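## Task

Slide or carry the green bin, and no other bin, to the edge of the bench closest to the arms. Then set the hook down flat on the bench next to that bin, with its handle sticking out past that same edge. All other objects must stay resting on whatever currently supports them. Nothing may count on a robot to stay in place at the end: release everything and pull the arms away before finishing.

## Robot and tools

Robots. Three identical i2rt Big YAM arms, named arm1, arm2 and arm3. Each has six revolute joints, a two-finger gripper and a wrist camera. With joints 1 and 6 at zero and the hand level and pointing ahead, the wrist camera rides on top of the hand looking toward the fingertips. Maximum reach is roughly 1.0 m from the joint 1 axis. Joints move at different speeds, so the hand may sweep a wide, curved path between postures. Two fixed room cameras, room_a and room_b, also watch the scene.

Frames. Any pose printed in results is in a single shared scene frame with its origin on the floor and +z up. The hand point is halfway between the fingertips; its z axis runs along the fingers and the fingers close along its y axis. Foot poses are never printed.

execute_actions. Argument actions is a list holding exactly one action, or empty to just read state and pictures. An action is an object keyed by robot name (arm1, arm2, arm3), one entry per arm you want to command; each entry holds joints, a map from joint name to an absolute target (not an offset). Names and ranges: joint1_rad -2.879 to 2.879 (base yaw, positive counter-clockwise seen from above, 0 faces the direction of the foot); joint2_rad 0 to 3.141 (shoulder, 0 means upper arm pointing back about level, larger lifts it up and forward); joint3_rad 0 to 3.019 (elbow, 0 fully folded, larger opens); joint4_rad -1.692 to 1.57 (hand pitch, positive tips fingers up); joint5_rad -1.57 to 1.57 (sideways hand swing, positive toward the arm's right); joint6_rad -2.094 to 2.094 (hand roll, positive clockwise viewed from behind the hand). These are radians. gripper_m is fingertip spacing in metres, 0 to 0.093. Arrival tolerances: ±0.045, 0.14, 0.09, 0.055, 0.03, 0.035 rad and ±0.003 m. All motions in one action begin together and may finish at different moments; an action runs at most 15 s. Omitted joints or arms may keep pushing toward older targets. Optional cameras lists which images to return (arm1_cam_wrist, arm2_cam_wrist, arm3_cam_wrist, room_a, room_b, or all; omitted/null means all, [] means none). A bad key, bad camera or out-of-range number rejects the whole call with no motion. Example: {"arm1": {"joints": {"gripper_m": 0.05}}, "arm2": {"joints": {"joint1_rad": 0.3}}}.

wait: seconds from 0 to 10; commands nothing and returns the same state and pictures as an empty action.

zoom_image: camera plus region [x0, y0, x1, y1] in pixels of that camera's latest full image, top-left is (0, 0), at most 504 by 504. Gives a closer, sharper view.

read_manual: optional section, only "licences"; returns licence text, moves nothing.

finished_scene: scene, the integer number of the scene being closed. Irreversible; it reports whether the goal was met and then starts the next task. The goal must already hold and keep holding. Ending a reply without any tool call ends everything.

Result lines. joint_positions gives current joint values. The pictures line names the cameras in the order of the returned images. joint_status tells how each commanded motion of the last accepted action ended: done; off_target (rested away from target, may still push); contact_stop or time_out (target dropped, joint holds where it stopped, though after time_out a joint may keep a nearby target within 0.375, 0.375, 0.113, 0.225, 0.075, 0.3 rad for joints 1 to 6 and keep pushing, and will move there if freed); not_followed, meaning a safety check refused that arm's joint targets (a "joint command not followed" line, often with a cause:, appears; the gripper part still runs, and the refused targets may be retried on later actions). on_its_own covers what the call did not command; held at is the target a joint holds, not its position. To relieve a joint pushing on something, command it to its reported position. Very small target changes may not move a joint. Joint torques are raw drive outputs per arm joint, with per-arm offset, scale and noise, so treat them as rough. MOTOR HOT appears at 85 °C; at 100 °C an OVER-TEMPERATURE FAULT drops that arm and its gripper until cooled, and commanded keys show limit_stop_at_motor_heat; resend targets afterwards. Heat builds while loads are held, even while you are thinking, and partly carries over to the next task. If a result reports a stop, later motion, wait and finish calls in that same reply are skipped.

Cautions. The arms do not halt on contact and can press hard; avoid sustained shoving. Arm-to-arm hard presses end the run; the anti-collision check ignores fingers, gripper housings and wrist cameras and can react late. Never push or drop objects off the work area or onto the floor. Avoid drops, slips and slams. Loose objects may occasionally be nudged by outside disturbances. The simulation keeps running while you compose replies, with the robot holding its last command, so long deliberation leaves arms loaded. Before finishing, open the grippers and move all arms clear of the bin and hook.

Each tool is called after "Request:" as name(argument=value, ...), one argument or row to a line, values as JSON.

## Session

Request:
execute_actions(
  actions=[],
)

Scene clock: 0.00 s.
Joint torques (N m, as the arm reports them, + toward a larger angle): no reading
arm1.joint_positions: joint1_rad=+0.539 joint2_rad=+0.526 joint3_rad=+1.521 joint4_rad=-1.547 joint5_rad=-0.113 joint6_rad=+0.725 gripper_m=+0.095
arm1.joint_status: not commanded
arm1.hand: x=-1.0374 y=+0.1090 z=+1.2825 quat_wxyz=(-0.003, +0.612, -0.624, -0.486) (m; scene frame)
arm2.joint_positions: joint1_rad=-0.277 joint2_rad=+0.644 joint3_rad=+1.498 joint4_rad=-1.492 joint5_rad=+0.159 joint6_rad=+0.340 gripper_m=+0.094
arm2.joint_status: not commanded
arm2.hand: x=+0.0835 y=+0.1989 z=+1.3019 quat_wxyz=(-0.339, +0.414, -0.791, -0.297) (m; scene frame)
arm3.joint_positions: joint1_rad=+0.469 joint2_rad=+0.582 joint3_rad=+1.695 joint4_rad=-1.358 joint5_rad=+0.240 joint6_rad=+0.590 gripper_m=+0.094
arm3.joint_status: not commanded
arm3.hand: x=+0.8903 y=+0.1451 z=+1.4722 quat_wxyz=(-0.248, +0.462, -0.635, -0.567) (m; scene frame)
pictures: arm1_cam_wrist, arm2_cam_wrist, arm3_cam_wrist, room_a, room_b
Images, in order (width x height): arm1_cam_wrist 504x504, arm2_cam_wrist 504x504, arm3_cam_wrist 504x504, room_a 504x504, room_b 504x504.

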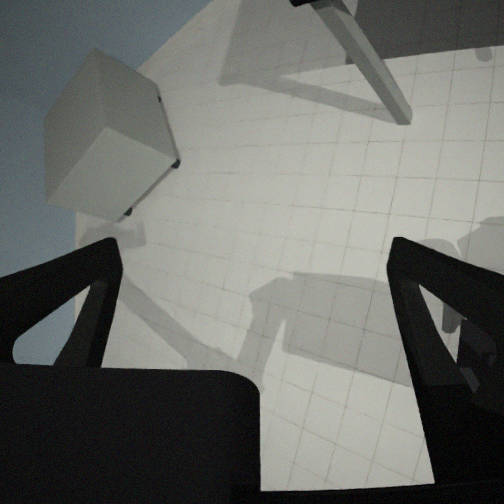

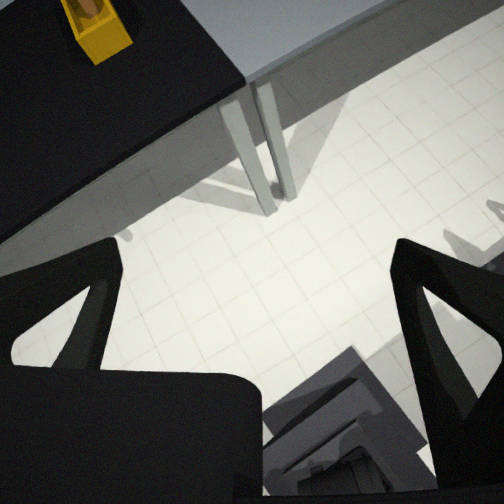

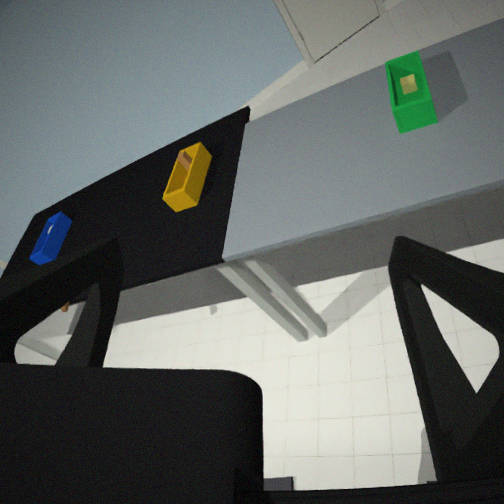

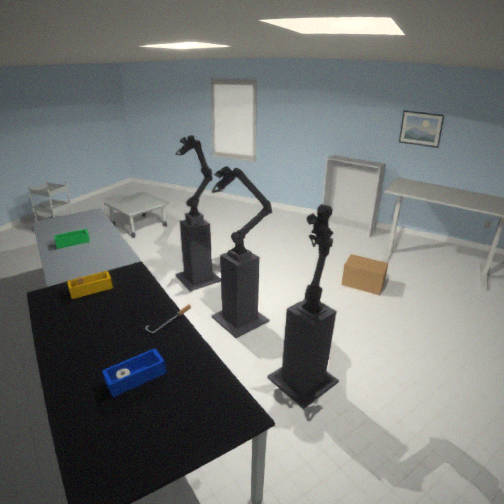

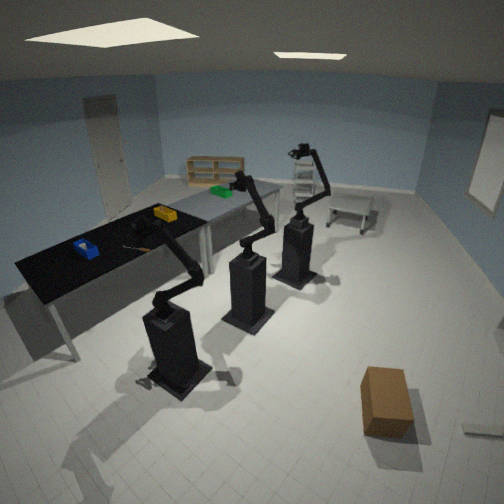

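Request:
zoom_image(
  camera="room_a",
  region=[20, 200, 240, 420],
)

Request:
zoom_image(
  camera="room_b",
  region=[10, 160, 310, 310],
)

Region (20, 200, 240, 420) of room_a's 504x504 image, scaled by 2.291, with more detail than that image has.

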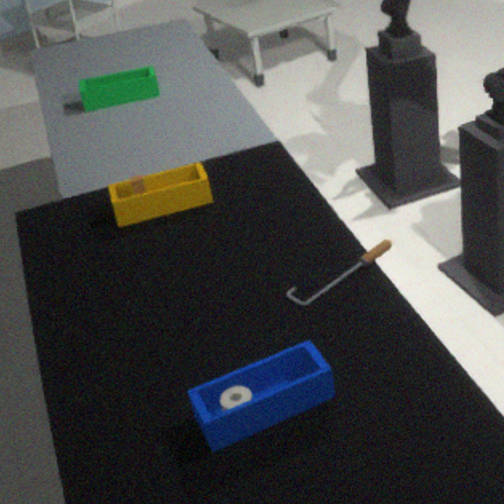

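Region (10, 160, 310, 310) of room_b's 504x504 image, scaled by 1.680, with more detail than that image has.

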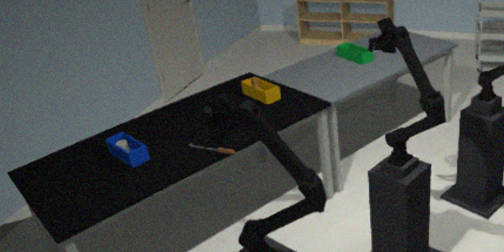

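Request:
execute_actions(
  actions=[],
)

Scene clock: 55.20 s.
Joint torques (N m, as the arm reports them, + toward a larger angle): arm1=[ 1.45  5.22  7.32  1.25 -0.09 -0.08] | arm2=[-0.01  2.48  8.02  1.77  0.21 -0.11] | arm3=[-0.88  5.66  6.09  1.62  0.07 -0.05]
arm1.joint_positions: joint1_rad=+0.539 joint2_rad=+0.526 joint3_rad=+1.521 joint4_rad=-1.547 joint5_rad=-0.113 joint6_rad=+0.725 gripper_m=+0.095
arm1.joint_status: not commanded
arm1.hand: x=-1.0374 y=+0.1090 z=+1.2825 quat_wxyz=(-0.003, +0.612, -0.624, -0.486) (m; scene frame)
arm2.joint_positions: joint1_rad=-0.277 joint2_rad=+0.644 joint3_rad=+1.498 joint4_rad=-1.492 joint5_rad=+0.159 joint6_rad=+0.340 gripper_m=+0.094
arm2.joint_status: not commanded
arm2.hand: x=+0.0835 y=+0.1989 z=+1.3019 quat_wxyz=(-0.339, +0.414, -0.791, -0.297) (m; scene frame)
arm3.joint_positions: joint1_rad=+0.469 joint2_rad=+0.582 joint3_rad=+1.695 joint4_rad=-1.358 joint5_rad=+0.240 joint6_rad=+0.590 gripper_m=+0.094
arm3.joint_status: not commanded
arm3.hand: x=+0.8903 y=+0.1451 z=+1.4722 quat_wxyz=(-0.248, +0.462, -0.635, -0.567) (m; scene frame)
pictures: arm1_cam_wrist, arm2_cam_wrist, arm3_cam_wrist, room_a, room_b
Images, in order (width x height): arm1_cam_wrist 504x504, arm2_cam_wrist 504x504, arm3_cam_wrist 504x504, room_a 504x504, room_b 504x504.

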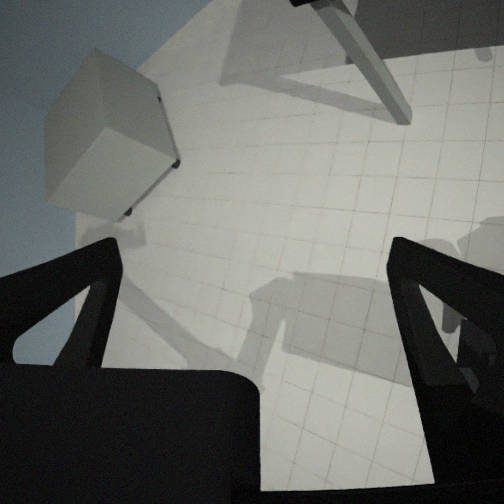

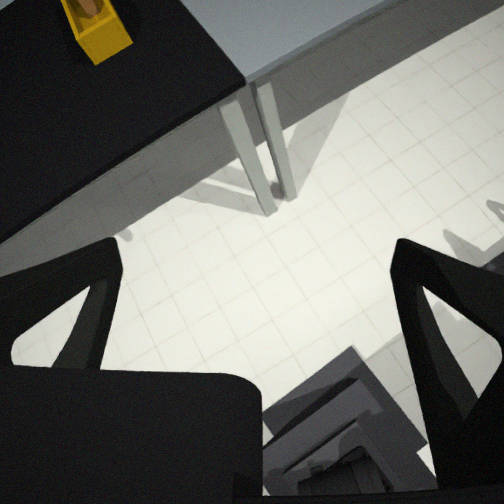

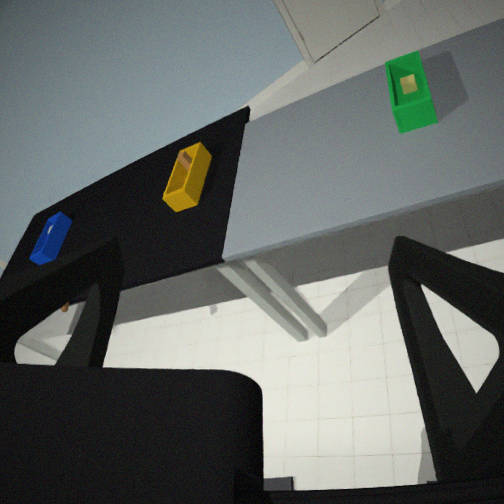

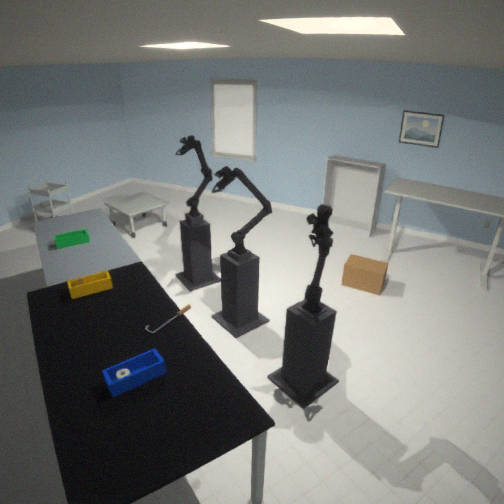

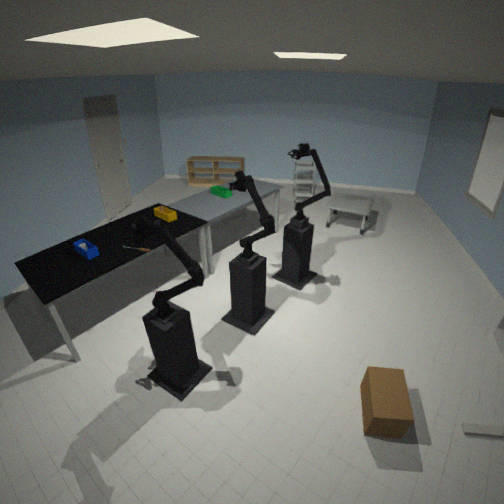

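Request:
zoom_image(
  camera="room_a",
  region=[20, 200, 260, 420],
)

Request:
zoom_image(
  camera="arm3_cam_wrist",
  region=[0, 30, 504, 340],
)

Region (20, 200, 260, 420) of room_a's 504x504 image, scaled by 2.100, with more detail than that image has; it fills the top 462 rows of this view, and the rest is white.

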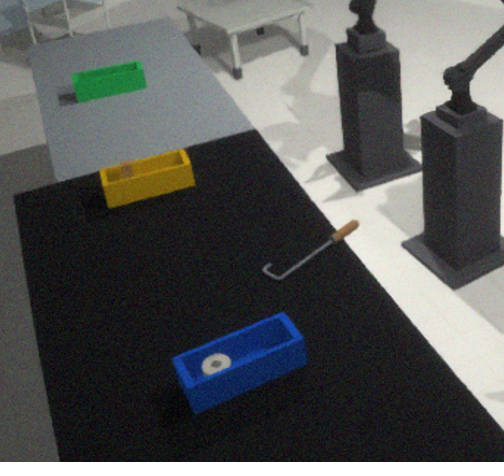

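Region (0, 30, 504, 340) of arm3_cam_wrist's 504x504 image, scaled by 1.000; it fills the top 310 rows of this view, and the rest is white.

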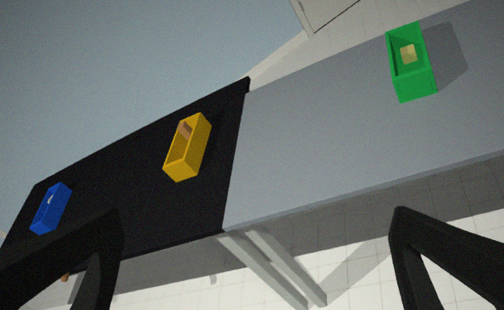

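Request:
execute_actions(
  actions=[
    {"arm1": {"joints": {"joint1_rad": -0.62, "joint2_rad": 0.92, "joint3_rad": 0.56, "joint4_rad": 0.363, "joint5_rad": 0.0, "joint6_rad": 0.0}}, "arm2": {"joints": {"joint1_rad": 0.456, "joint2_rad": 1.148, "joint3_rad": 0.596, "joint4_rad": 0.552, "joint5_rad": 0.0, "joint6_rad": 0.0}}, "arm3": {"joints": {"joint1_rad": -0.02, "joint2_rad": 1.064, "joint3_rad": 0.696, "joint4_rad": 0.368, "joint5_rad": 0.0, "joint6_rad": 0.0}}},
  ],
)

Scene clock: 130.03 s.
Joint torques (N m, as the arm reports them, + toward a larger angle): arm1=[ 1.21 -4.39  9.31  1.92 -0.08 -0.08] | arm2=[ 0.   -8.15  7.56  2.62  0.16 -0.22] | arm3=[-0.63 -5.52  8.34  2.19 -0.07 -0.08]
arm1.joint_positions: joint1_rad=-0.619 joint2_rad=+0.928 joint3_rad=+0.556 joint4_rad=+0.338 joint5_rad=-0.001 joint6_rad=+0.008 gripper_m=+0.095
arm1.joint_status: all done
arm1.hand: x=-0.7104 y=+0.3953 z=+1.0401 quat_wxyz=(-0.601, +0.361, -0.621, -0.350) (m; scene frame)
arm2.joint_positions: joint1_rad=+0.456 joint2_rad=+1.164 joint3_rad=+0.606 joint4_rad=+0.528 joint5_rad=-0.001 joint6_rad=+0.012 gripper_m=+0.094
arm2.joint_status: all done
arm2.hand: x=-0.2480 y=+0.4298 z=+1.0458 quat_wxyz=(-0.333, +0.621, -0.357, -0.613) (m; scene frame)
arm3.joint_positions: joint1_rad=-0.024 joint2_rad=+1.063 joint3_rad=+0.702 joint4_rad=+0.348 joint5_rad=+0.003 joint6_rad=+0.009 gripper_m=+0.094
arm3.joint_status: all done
arm3.hand: x=+0.9338 y=+0.4975 z=+1.1497 quat_wxyz=(-0.503, +0.493, -0.512, -0.491) (m; scene frame)
pictures: arm1_cam_wrist, arm2_cam_wrist, arm3_cam_wrist, room_a, room_b
Images, in order (width x height): arm1_cam_wrist 504x504, arm2_cam_wrist 504x504, arm3_cam_wrist 504x504, room_a 504x504, room_b 504x504.

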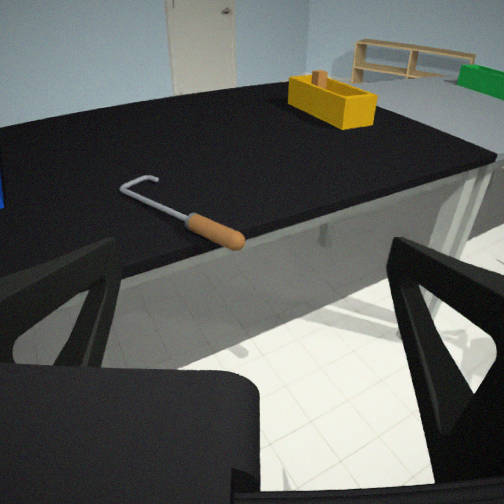

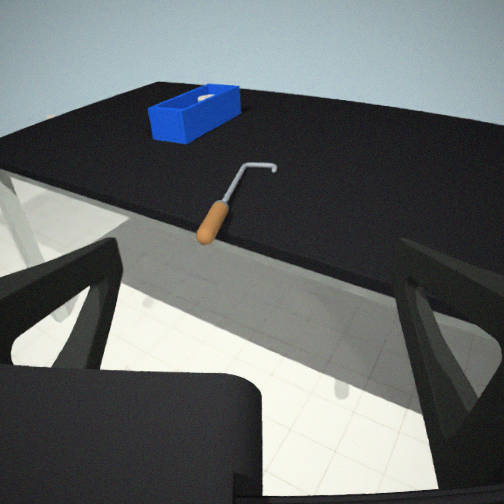

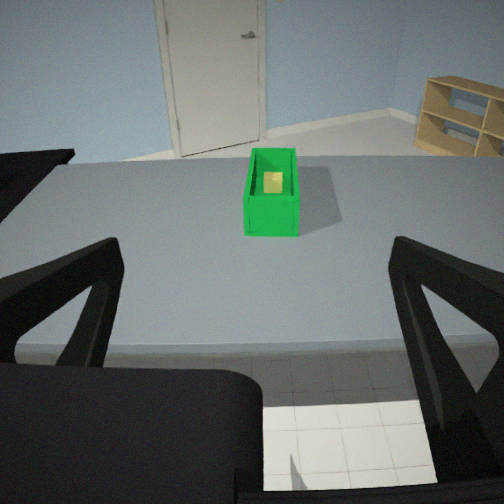

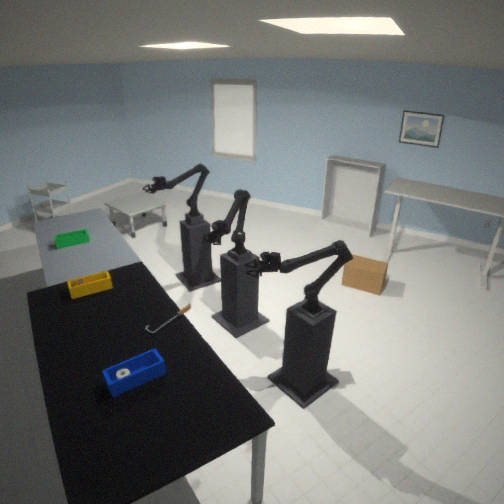

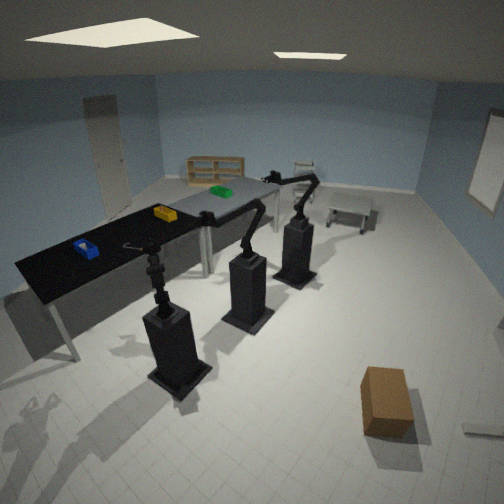

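Request:
zoom_image(
  camera="arm2_cam_wrist",
  region=[130, 130, 330, 280],
)

Request:
zoom_image(
  camera="arm1_cam_wrist",
  region=[90, 140, 290, 290],
)

Request:
zoom_image(
  camera="arm3_cam_wrist",
  region=[150, 130, 400, 380],
)

Region (130, 130, 330, 280) of arm2_cam_wrist's 504x504 image, scaled by 2.520, with more detail than that image has; it fills the top 378 rows of this view, and the rest is white.

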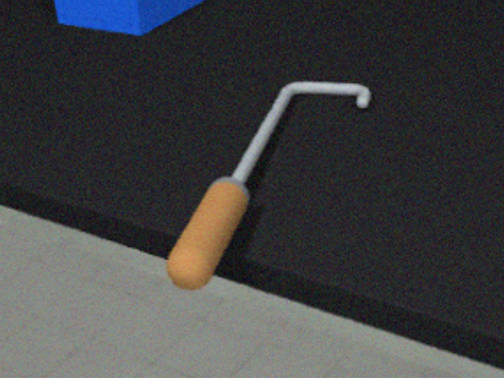

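Region (90, 140, 290, 290) of arm1_cam_wrist's 504x504 image, scaled by 2.520, with more detail than that image has; it fills the top 378 rows of this view, and the rest is white.

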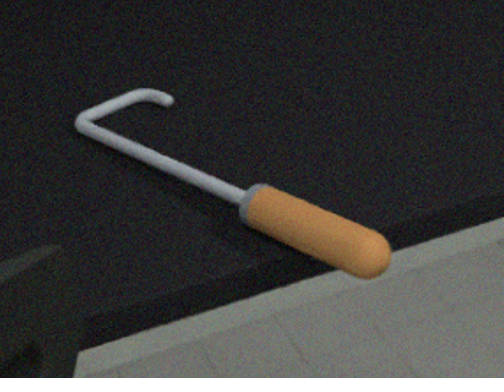

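Region (150, 130, 400, 380) of arm3_cam_wrist's 504x504 image, scaled by 2.016, with more detail than that image has.

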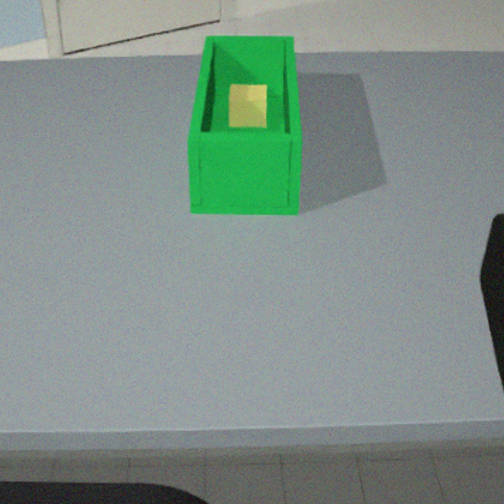

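Request:
zoom_image(
  camera="arm1_cam_wrist",
  region=[380, 80, 504, 200],
)

Request:
zoom_image(
  camera="arm3_cam_wrist",
  region=[0, 130, 140, 250],
)

Request:
zoom_image(
  camera="room_b",
  region=[100, 170, 300, 290],
)

Region (380, 80, 504, 200) of arm1_cam_wrist's 504x504 image, scaled by 4.065, with more detail than that image has; it fills the top 488 rows of this view, and the rest is white.

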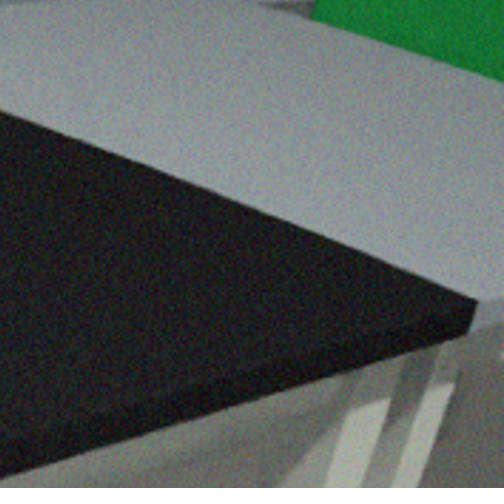

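Region (0, 130, 140, 250) of arm3_cam_wrist's 504x504 image, scaled by 3.600, with more detail than that image has; it fills the top 432 rows of this view, and the rest is white.

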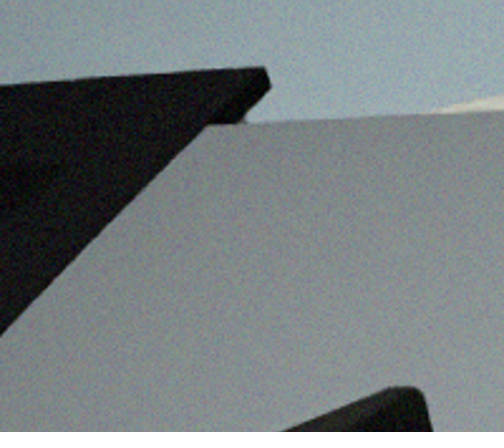

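Region (100, 170, 300, 290) of room_b's 504x504 image, scaled by 2.520, with more detail than that image has; it fills the top 302 rows of this view, and the rest is white.

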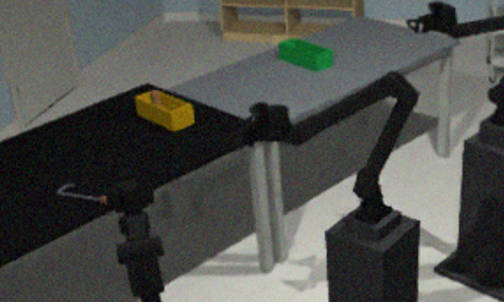

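Request:
execute_actions(
  actions=[
    {"arm2": {"joints": {"joint1_rad": 0.6485, "joint2_rad": 2.43, "joint3_rad": 1.68, "joint4_rad": 0.785, "joint5_rad": 0.387, "joint6_rad": 0.016}}},
  ],
  cameras=["arm1_cam_wrist", "arm2_cam_wrist", "room_a"],
)

Scene clock: 251.93 s.
Joint torques (N m, as the arm reports them, + toward a larger angle): arm1=[ 1.27 -4.44  9.37  2.01 -0.06 -0.08] | arm2=[ -0.29 -23.41  10.19   2.19   0.2   -0.05] | arm3=[-0.61 -5.6   8.35  2.18 -0.08 -0.09]
arm1.joint_positions: joint1_rad=-0.619 joint2_rad=+0.928 joint3_rad=+0.556 joint4_rad=+0.338 joint5_rad=-0.001 joint6_rad=+0.008 gripper_m=+0.095
arm1.joint_status: not commanded
arm1.hand: x=-0.7104 y=+0.3953 z=+1.0401 quat_wxyz=(-0.601, +0.361, -0.621, -0.350) (m; scene frame)
arm2.joint_positions: joint1_rad=+0.655 joint2_rad=+2.435 joint3_rad=+1.638 joint4_rad=+0.772 joint5_rad=+0.385 joint6_rad=+0.012 gripper_m=+0.094
arm2.joint_status: all done
arm2.hand: x=-0.5220 y=+0.6685 z=+0.7981 quat_wxyz=(-0.392, +0.586, -0.410, -0.579) (m; scene frame)
arm3.joint_positions: joint1_rad=-0.024 joint2_rad=+1.063 joint3_rad=+0.702 joint4_rad=+0.348 joint5_rad=+0.003 joint6_rad=+0.009 gripper_m=+0.094
arm3.joint_status: not commanded
arm3.hand: x=+0.9338 y=+0.4975 z=+1.1497 quat_wxyz=(-0.503, +0.493, -0.512, -0.491) (m; scene frame)
pictures: arm1_cam_wrist, arm2_cam_wrist, room_a
Images, in order (width x height): arm1_cam_wrist 504x504, arm2_cam_wrist 504x504, room_a 504x504.

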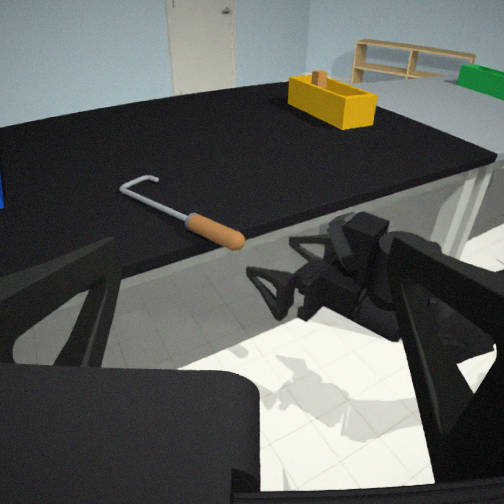

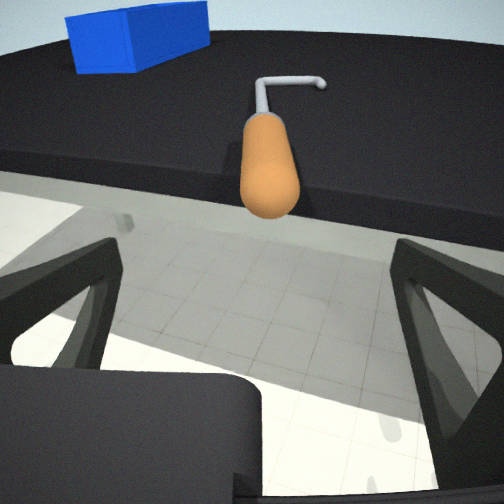

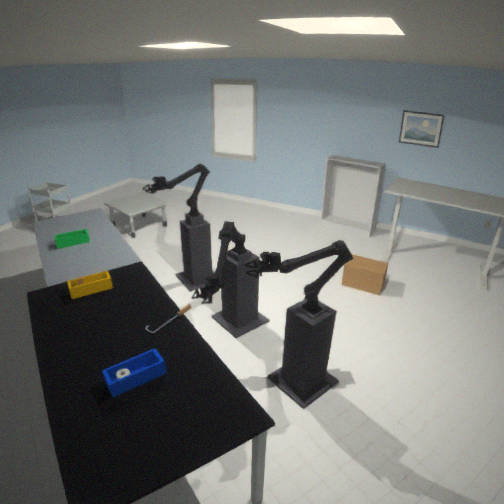

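Request:
zoom_image(
  camera="arm2_cam_wrist",
  region=[130, 40, 400, 270],
)

Region (130, 40, 400, 270) of arm2_cam_wrist's 504x504 image, scaled by 1.867, with more detail than that image has; it fills the top 429 rows of this view, and the rest is white.

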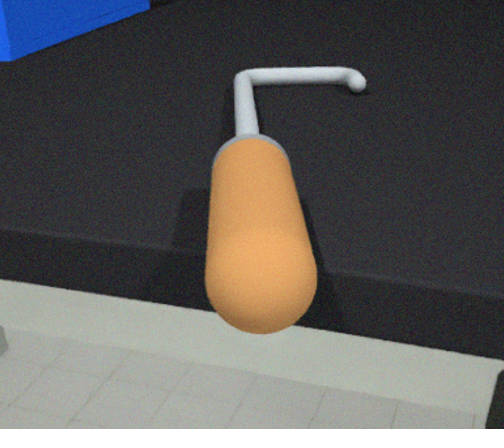

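Request:
execute_actions(
  actions=[
    {"arm2": {"joints": {"joint1_rad": 0.621, "joint2_rad": 2.545, "joint3_rad": 1.915, "joint4_rad": 0.625, "joint5_rad": 0.345, "joint6_rad": 1.6}}},
  ],
  cameras=["arm1_cam_wrist", "arm2_cam_wrist"],
)

Scene clock: 360.90 s.
Joint torques (N m, as the arm reports them, + toward a larger angle): arm1=[ 1.31 -4.21  9.38  1.95 -0.05 -0.09] | arm2=[ -0.02 -22.29  11.43   1.14   0.07  -0.08] | arm3=[-0.67 -5.65  8.33  2.16 -0.07 -0.09]
arm1.joint_positions: joint1_rad=-0.619 joint2_rad=+0.928 joint3_rad=+0.556 joint4_rad=+0.338 joint5_rad=-0.001 joint6_rad=+0.008 gripper_m=+0.095
arm1.joint_status: not commanded
arm1.hand: x=-0.7104 y=+0.3953 z=+1.0401 quat_wxyz=(-0.601, +0.361, -0.621, -0.350) (m; scene frame)
arm2.joint_positions: joint1_rad=+0.623 joint2_rad=+2.513 joint3_rad=+1.867 joint4_rad=+0.641 joint5_rad=+0.347 joint6_rad=+1.588 gripper_m=+0.094
arm2.joint_status: all done
arm2.hand: x=-0.5411 y=+0.7221 z=+0.8199 quat_wxyz=(+0.140, +0.121, -0.698, -0.692) (m; scene frame)
arm3.joint_positions: joint1_rad=-0.024 joint2_rad=+1.063 joint3_rad=+0.702 joint4_rad=+0.348 joint5_rad=+0.003 joint6_rad=+0.009 gripper_m=+0.094
arm3.joint_status: not commanded
arm3.hand: x=+0.9338 y=+0.4975 z=+1.1497 quat_wxyz=(-0.503, +0.493, -0.512, -0.491) (m; scene frame)
pictures: arm1_cam_wrist, arm2_cam_wrist
Images, in order (width x height): arm1_cam_wrist 504x504, arm2_cam_wrist 504x504.

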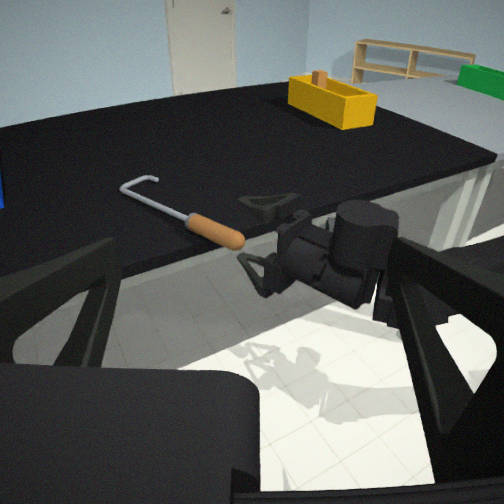

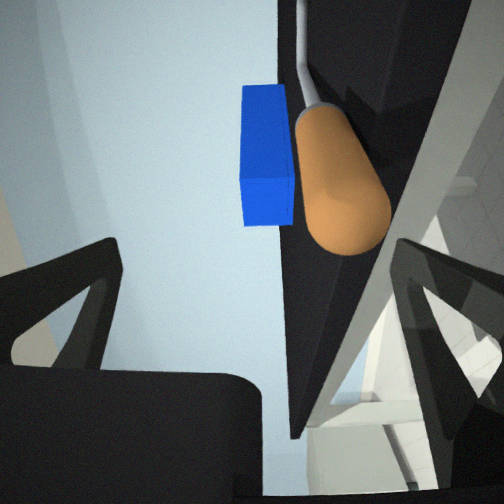

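Request:
execute_actions(
  actions=[
    {"arm2": {"joints": {"joint1_rad": 0.594, "joint2_rad": 2.582, "joint5_rad": 0.323}}},
  ],
  cameras=["arm1_cam_wrist", "arm2_cam_wrist"],
)

Scene clock: 392.73 s.
Joint torques (N m, as the arm reports them, + toward a larger angle): arm1=[ 1.57 -4.85  9.41  2.04 -0.07 -0.08] | arm2=[  0.2  -22.63  11.27   1.24   0.07  -0.07] | arm3=[-0.58 -5.66  8.34  2.19 -0.07 -0.09]
arm1.joint_positions: joint1_rad=-0.619 joint2_rad=+0.928 joint3_rad=+0.556 joint4_rad=+0.338 joint5_rad=-0.001 joint6_rad=+0.008 gripper_m=+0.095
arm1.joint_status: not commanded
arm1.hand: x=-0.7104 y=+0.3953 z=+1.0401 quat_wxyz=(-0.601, +0.361, -0.621, -0.350) (m; scene frame)
arm2.joint_positions: joint1_rad=+0.597 joint2_rad=+2.551 joint3_rad=+1.867 joint4_rad=+0.639 joint5_rad=+0.326 joint6_rad=+1.588 gripper_m=+0.094
arm2.joint_status: all done
arm2.hand: x=-0.5238 y=+0.7327 z=+0.7858 quat_wxyz=(+0.132, +0.126, -0.710, -0.680) (m; scene frame)
arm3.joint_positions: joint1_rad=-0.024 joint2_rad=+1.063 joint3_rad=+0.702 joint4_rad=+0.348 joint5_rad=+0.003 joint6_rad=+0.009 gripper_m=+0.094
arm3.joint_status: not commanded
arm3.hand: x=+0.9338 y=+0.4975 z=+1.1497 quat_wxyz=(-0.503, +0.493, -0.512, -0.491) (m; scene frame)
pictures: arm1_cam_wrist, arm2_cam_wrist
Images, in order (width x height): arm1_cam_wrist 504x504, arm2_cam_wrist 504x504.

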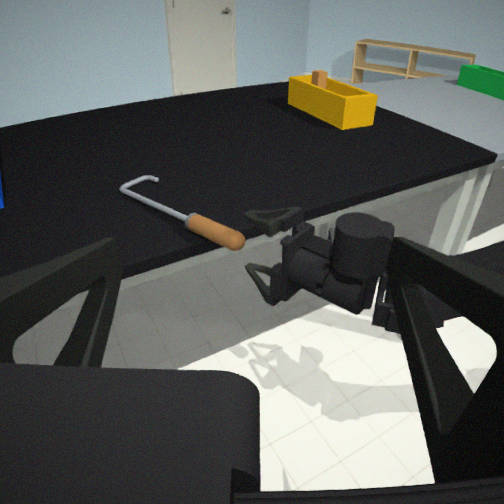

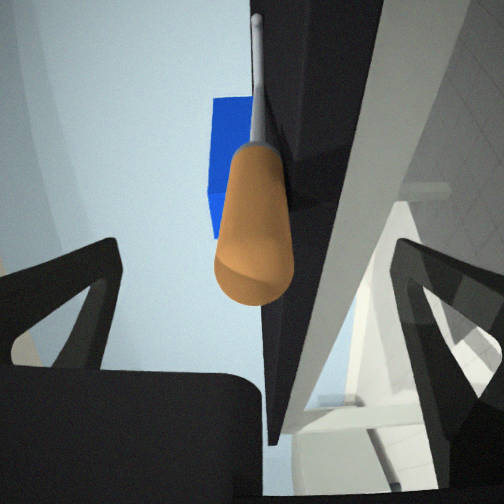

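Request:
execute_actions(
  actions=[
    {"arm2": {"joints": {"joint2_rad": 2.628, "joint3_rad": 2.011, "joint4_rad": 0.573}}},
  ],
  cameras=["arm1_cam_wrist", "arm2_cam_wrist"],
)

Scene clock: 432.13 s.
Joint torques (N m, as the arm reports them, + toward a larger angle): arm1=[ 1.5  -4.59  9.41  2.02 -0.06 -0.1 ] | arm2=[ -0.02 -22.33  11.92   1.16   0.08  -0.07] | arm3=[-0.53 -5.56  8.35  2.17 -0.07 -0.09]
arm1.joint_positions: joint1_rad=-0.619 joint2_rad=+0.928 joint3_rad=+0.556 joint4_rad=+0.338 joint5_rad=-0.001 joint6_rad=+0.008 gripper_m=+0.095
arm1.joint_status: not commanded
arm1.hand: x=-0.7104 y=+0.3953 z=+1.0401 quat_wxyz=(-0.601, +0.361, -0.621, -0.350) (m; scene frame)
arm2.joint_positions: joint1_rad=+0.597 joint2_rad=+2.591 joint3_rad=+1.958 joint4_rad=+0.589 joint5_rad=+0.325 joint6_rad=+1.588 gripper_m=+0.094
arm2.joint_status: all done
arm2.hand: x=-0.5352 y=+0.7464 z=+0.7870 quat_wxyz=(+0.132, +0.126, -0.710, -0.680) (m; scene frame)
arm3.joint_positions: joint1_rad=-0.024 joint2_rad=+1.063 joint3_rad=+0.702 joint4_rad=+0.348 joint5_rad=+0.003 joint6_rad=+0.009 gripper_m=+0.094
arm3.joint_status: not commanded
arm3.hand: x=+0.9338 y=+0.4975 z=+1.1497 quat_wxyz=(-0.503, +0.493, -0.512, -0.491) (m; scene frame)
pictures: arm1_cam_wrist, arm2_cam_wrist
Images, in order (width x height): arm1_cam_wrist 504x504, arm2_cam_wrist 504x504.

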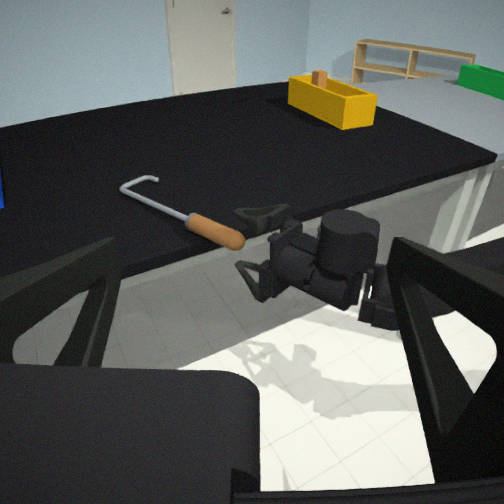

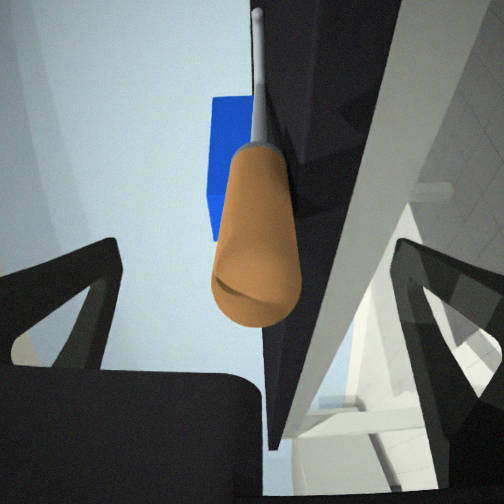

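Request:
execute_actions(
  actions=[
    {"arm2": {"joints": {"joint2_rad": 2.684, "joint3_rad": 2.126, "joint4_rad": 0.516}}},
  ],
  cameras=["arm1_cam_wrist", "arm2_cam_wrist"],
)

Scene clock: 436.90 s.
Joint torques (N m, as the arm reports them, + toward a larger angle): arm1=[ 1.28 -4.45  9.41  1.99 -0.05 -0.1 ] | arm2=[ -0.05 -23.33  12.23   1.16   0.08  -0.07] | arm3=[-0.63 -5.45  8.33  2.17 -0.08 -0.1 ]
arm1.joint_positions: joint1_rad=-0.619 joint2_rad=+0.928 joint3_rad=+0.556 joint4_rad=+0.338 joint5_rad=-0.001 joint6_rad=+0.008 gripper_m=+0.095
arm1.joint_status: not commanded
arm1.hand: x=-0.7104 y=+0.3953 z=+1.0401 quat_wxyz=(-0.601, +0.361, -0.621, -0.350) (m; scene frame)
arm2.joint_positions: joint1_rad=+0.597 joint2_rad=+2.649 joint3_rad=+2.072 joint4_rad=+0.531 joint5_rad=+0.325 joint6_rad=+1.588 gripper_m=+0.094
arm2.joint_status: all done
arm2.hand: x=-0.5478 y=+0.7614 z=+0.7828 quat_wxyz=(+0.132, +0.126, -0.711, -0.679) (m; scene frame)
arm3.joint_positions: joint1_rad=-0.024 joint2_rad=+1.063 joint3_rad=+0.702 joint4_rad=+0.348 joint5_rad=+0.003 joint6_rad=+0.009 gripper_m=+0.094
arm3.joint_status: not commanded
arm3.hand: x=+0.9338 y=+0.4975 z=+1.1497 quat_wxyz=(-0.503, +0.493, -0.512, -0.491) (m; scene frame)
pictures: arm1_cam_wrist, arm2_cam_wrist
Images, in order (width x height): arm1_cam_wrist 504x504, arm2_cam_wrist 504x504.

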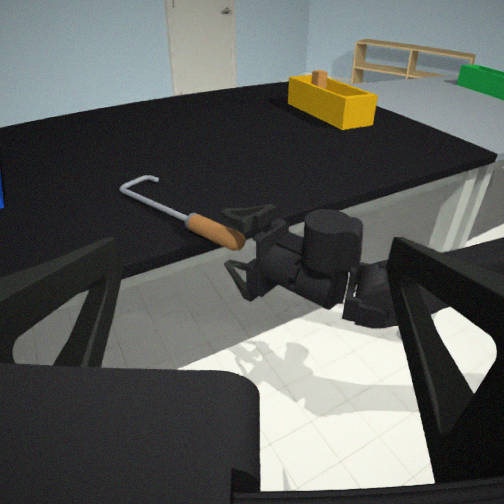

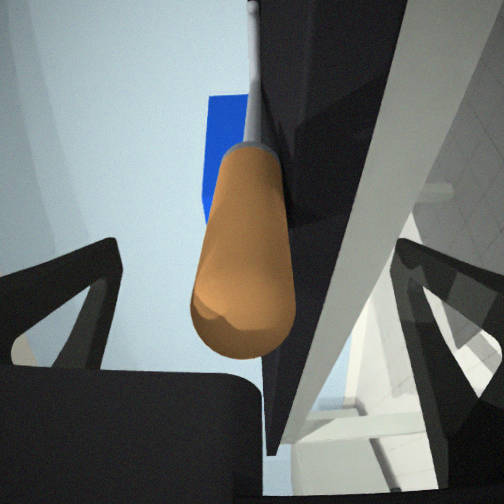

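Request:
zoom_image(
  camera="arm1_cam_wrist",
  region=[170, 180, 330, 310],
)

Region (170, 180, 330, 310) of arm1_cam_wrist's 504x504 image, scaled by 3.150, with more detail than that image has; it fills the top 410 rows of this view, and the rest is white.

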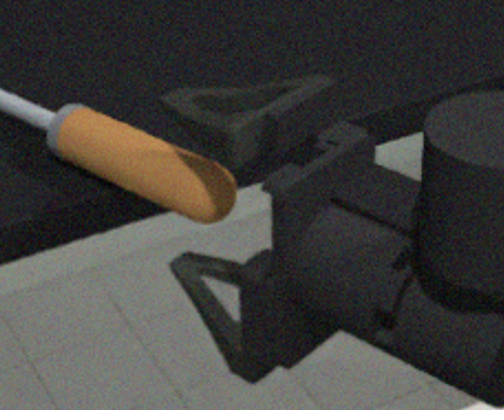

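Request:
execute_actions(
  actions=[
    {"arm2": {"joints": {"joint4_rad": 0.56, "gripper_m": 0.0}}},
  ],
  cameras=["arm1_cam_wrist", "arm2_cam_wrist"],
)

Scene clock: 464.83 s.
Joint torques (N m, as the arm reports them, + toward a larger angle): arm1=[ 1.36 -4.49  9.3   2.02 -0.06 -0.09] | arm2=[ -0.08 -23.51  11.93   2.29   0.    -0.09] | arm3=[-0.6  -5.55  8.34  2.18 -0.08 -0.09]
arm1.joint_positions: joint1_rad=-0.619 joint2_rad=+0.928 joint3_rad=+0.556 joint4_rad=+0.338 joint5_rad=-0.001 joint6_rad=+0.008 gripper_m=+0.095
arm1.joint_status: not commanded
arm1.hand: x=-0.7104 y=+0.3953 z=+1.0401 quat_wxyz=(-0.601, +0.361, -0.621, -0.350) (m; scene frame)
arm2.joint_positions: joint1_rad=+0.597 joint2_rad=+2.652 joint3_rad=+2.075 joint4_rad=+0.543 joint5_rad=+0.327 joint6_rad=+1.591 gripper_m=+0.029
arm2.joint_status: gripper_m off_target (ended at +0.029, target +0.000); the others done
arm2.hand: x=-0.5478 y=+0.7621 z=+0.7853 quat_wxyz=(+0.134, +0.123, -0.707, -0.683) (m; scene frame)
arm3.joint_positions: joint1_rad=-0.024 joint2_rad=+1.063 joint3_rad=+0.702 joint4_rad=+0.348 joint5_rad=+0.003 joint6_rad=+0.009 gripper_m=+0.094
arm3.joint_status: not commanded
arm3.hand: x=+0.9338 y=+0.4975 z=+1.1497 quat_wxyz=(-0.503, +0.493, -0.512, -0.491) (m; scene frame)
pictures: arm1_cam_wrist, arm2_cam_wrist
Images, in order (width x height): arm1_cam_wrist 504x504, arm2_cam_wrist 504x504.

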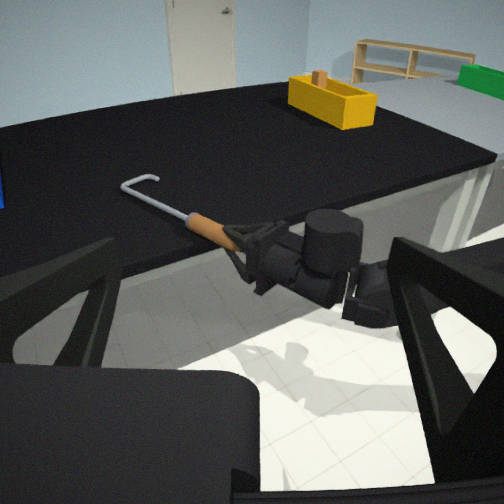

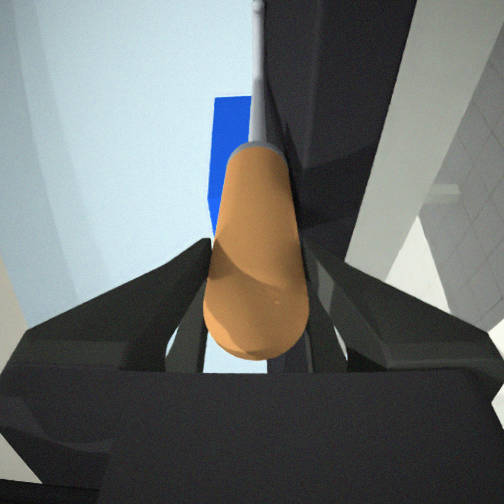

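Request:
execute_actions(
  actions=[
    {"arm2": {"joints": {"joint2_rad": 2.46, "joint3_rad": 2.126, "joint4_rad": 0.58}}},
  ],
  cameras=["arm1_cam_wrist", "arm2_cam_wrist"],
)

Scene clock: 503.07 s.
Joint torques (N m, as the arm reports them, + toward a larger angle): arm1=[ 1.47 -4.51  9.28  2.03 -0.06 -0.09] | arm2=[  0.05 -28.69  12.51   2.88   0.03  -0.1 ] | arm3=[-0.51 -5.56  8.36  2.19 -0.08 -0.09]
arm1.joint_positions: joint1_rad=-0.619 joint2_rad=+0.928 joint3_rad=+0.556 joint4_rad=+0.338 joint5_rad=-0.001 joint6_rad=+0.008 gripper_m=+0.095
arm1.joint_status: not commanded
arm1.hand: x=-0.7104 y=+0.3953 z=+1.0401 quat_wxyz=(-0.601, +0.361, -0.621, -0.350) (m; scene frame)
arm2.joint_positions: joint1_rad=+0.597 joint2_rad=+2.499 joint3_rad=+2.075 joint4_rad=+0.546 joint5_rad=+0.326 joint6_rad=+1.591 gripper_m=+0.029
arm2.joint_status: all done
arm2.hand: x=-0.5489 y=+0.7656 z=+0.9278 quat_wxyz=(+0.162, +0.096, -0.658, -0.730) (m; scene frame)
arm3.joint_positions: joint1_rad=-0.024 joint2_rad=+1.063 joint3_rad=+0.702 joint4_rad=+0.348 joint5_rad=+0.003 joint6_rad=+0.009 gripper_m=+0.094
arm3.joint_status: not commanded
arm3.hand: x=+0.9338 y=+0.4975 z=+1.1497 quat_wxyz=(-0.503, +0.493, -0.512, -0.491) (m; scene frame)
pictures: arm1_cam_wrist, arm2_cam_wrist
Images, in order (width x height): arm1_cam_wrist 504x504, arm2_cam_wrist 504x504.

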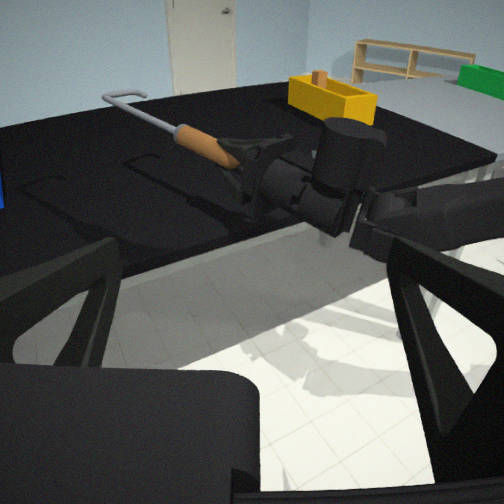

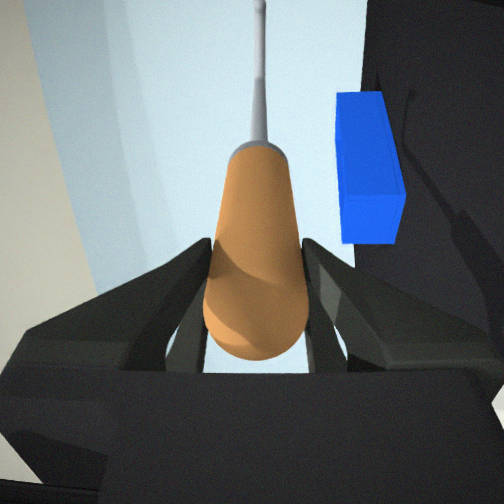

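Request:
execute_actions(
  actions=[
    {"arm2": {"joints": {"joint1_rad": -0.829, "joint5_rad": -0.73, "joint6_rad": 1.54}}, "arm3": {"joints": {"joint1_rad": 0.43}}, "arm1": {"joints": {"joint1_rad": 0.0}}},
  ],
  cameras=["arm2_cam_wrist", "arm3_cam_wrist", "room_a"],
)

Scene clock: 559.00 s.
Joint torques (N m, as the arm reports them, + toward a larger angle): arm1=[ 1.74 -4.63  9.41  1.97 -0.05 -0.07] | arm2=[  0.34 -28.72  12.42   2.86   0.19  -0.32] | arm3=[-0.87 -5.62  8.33  2.15  0.01 -0.08]
arm1.joint_positions: joint1_rad=-0.001 joint2_rad=+0.928 joint3_rad=+0.556 joint4_rad=+0.338 joint5_rad=-0.001 joint6_rad=+0.007 gripper_m=+0.095
arm1.joint_status: all done
arm1.hand: x=-0.9783 y=+0.4522 z=+1.0378 quat_wxyz=(-0.466, +0.534, -0.483, -0.515) (m; scene frame)
arm2.joint_positions: joint1_rad=-0.833 joint2_rad=+2.499 joint3_rad=+2.075 joint4_rad=+0.546 joint5_rad=-0.731 joint6_rad=+1.553 gripper_m=+0.029
arm2.joint_status: all done
arm2.hand: x=+0.5448 y=+0.7531 z=+0.9095 quat_wxyz=(-0.033, +0.028, -0.675, -0.737) (m; scene frame)
arm3.joint_positions: joint1_rad=+0.430 joint2_rad=+1.063 joint3_rad=+0.702 joint4_rad=+0.348 joint5_rad=+0.000 joint6_rad=+0.008 gripper_m=+0.094
arm3.joint_status: all done
arm3.hand: x=+0.7126 y=+0.4533 z=+1.1494 quat_wxyz=(-0.379, +0.596, -0.387, -0.592) (m; scene frame)
pictures: arm2_cam_wrist, arm3_cam_wrist, room_a
Images, in order (width x height): arm2_cam_wrist 504x504, arm3_cam_wrist 504x504, room_a 504x504.

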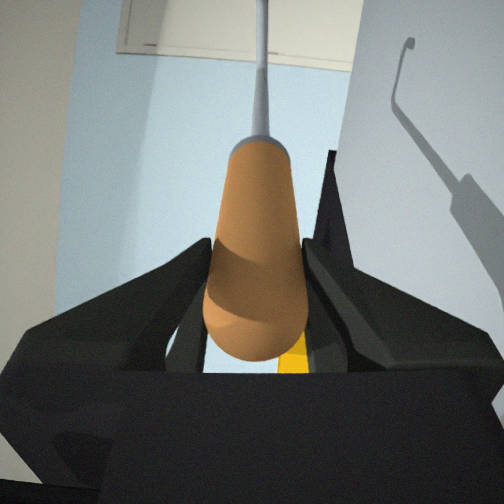

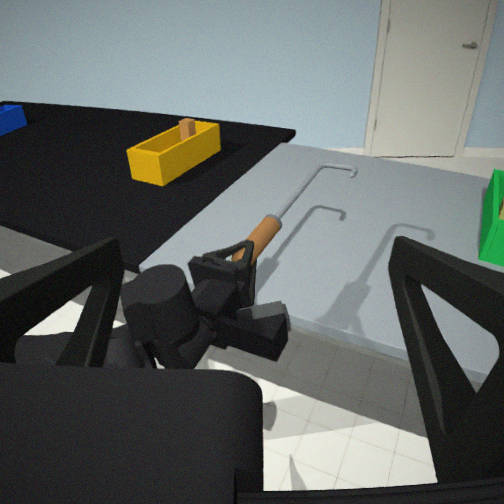

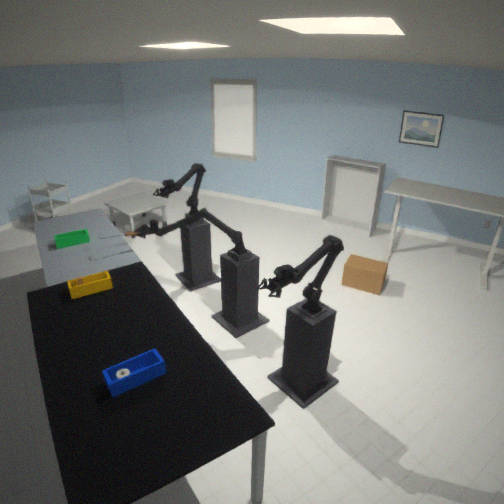

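Request:
execute_actions(
  actions=[
    {"arm2": {"joints": {"joint2_rad": 2.6, "joint3_rad": 2.065, "joint5_rad": -0.773}}},
  ],
  cameras=["arm2_cam_wrist", "arm3_cam_wrist"],
)

Scene clock: 591.27 s.
Joint torques (N m, as the arm reports them, + toward a larger angle): arm1=[ 1.79 -4.4   9.35  2.07 -0.03 -0.08] | arm2=[  0.27 -27.63   9.24   2.28   0.09  -0.31] | arm3=[-0.82 -5.62  8.34  2.17  0.   -0.08]
arm1.joint_positions: joint1_rad=-0.001 joint2_rad=+0.928 joint3_rad=+0.556 joint4_rad=+0.338 joint5_rad=-0.001 joint6_rad=+0.007 gripper_m=+0.095
arm1.joint_status: not commanded
arm1.hand: x=-0.9783 y=+0.4522 z=+1.0378 quat_wxyz=(-0.466, +0.534, -0.483, -0.515) (m; scene frame)
arm2.joint_positions: joint1_rad=-0.832 joint2_rad=+2.625 joint3_rad=+2.049 joint4_rad=+0.563 joint5_rad=-0.772 joint6_rad=+1.552 gripper_m=+0.029
arm2.joint_status: all done
arm2.hand: x=+0.5303 y=+0.7477 z=+0.7873 quat_wxyz=(+0.014, +0.011, -0.711, -0.703) (m; scene frame)
arm3.joint_positions: joint1_rad=+0.430 joint2_rad=+1.063 joint3_rad=+0.702 joint4_rad=+0.348 joint5_rad=+0.000 joint6_rad=+0.008 gripper_m=+0.094
arm3.joint_status: not commanded
arm3.hand: x=+0.7126 y=+0.4533 z=+1.1494 quat_wxyz=(-0.379, +0.596, -0.387, -0.592) (m; scene frame)
pictures: arm2_cam_wrist, arm3_cam_wrist
Images, in order (width x height): arm2_cam_wrist 504x504, arm3_cam_wrist 504x504.

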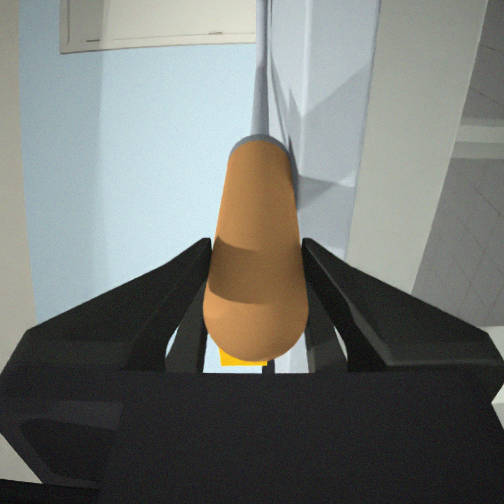

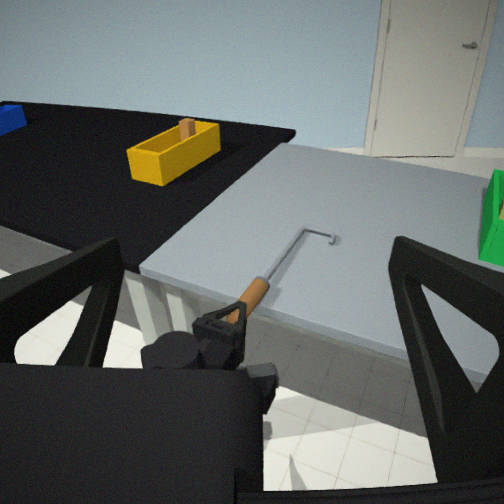

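Request:
zoom_image(
  camera="arm3_cam_wrist",
  region=[180, 200, 380, 350],
)

Request:
zoom_image(
  camera="arm2_cam_wrist",
  region=[200, 0, 400, 260],
)

Region (180, 200, 380, 350) of arm3_cam_wrist's 504x504 image, scaled by 2.520, with more detail than that image has; it fills the top 378 rows of this view, and the rest is white.

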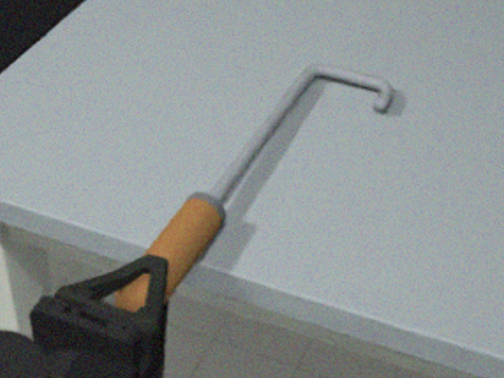

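Region (200, 0, 400, 260) of arm2_cam_wrist's 504x504 image, scaled by 1.938, with more detail than that image has; it fills the left 388 columns of this view, and the rest is white.

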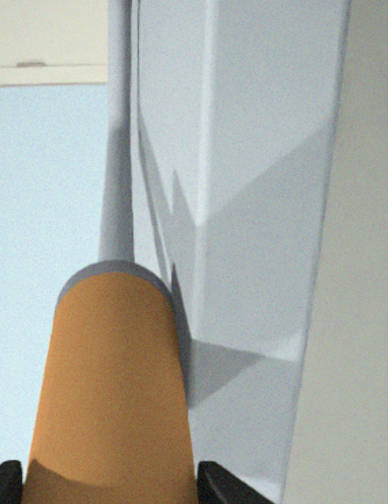

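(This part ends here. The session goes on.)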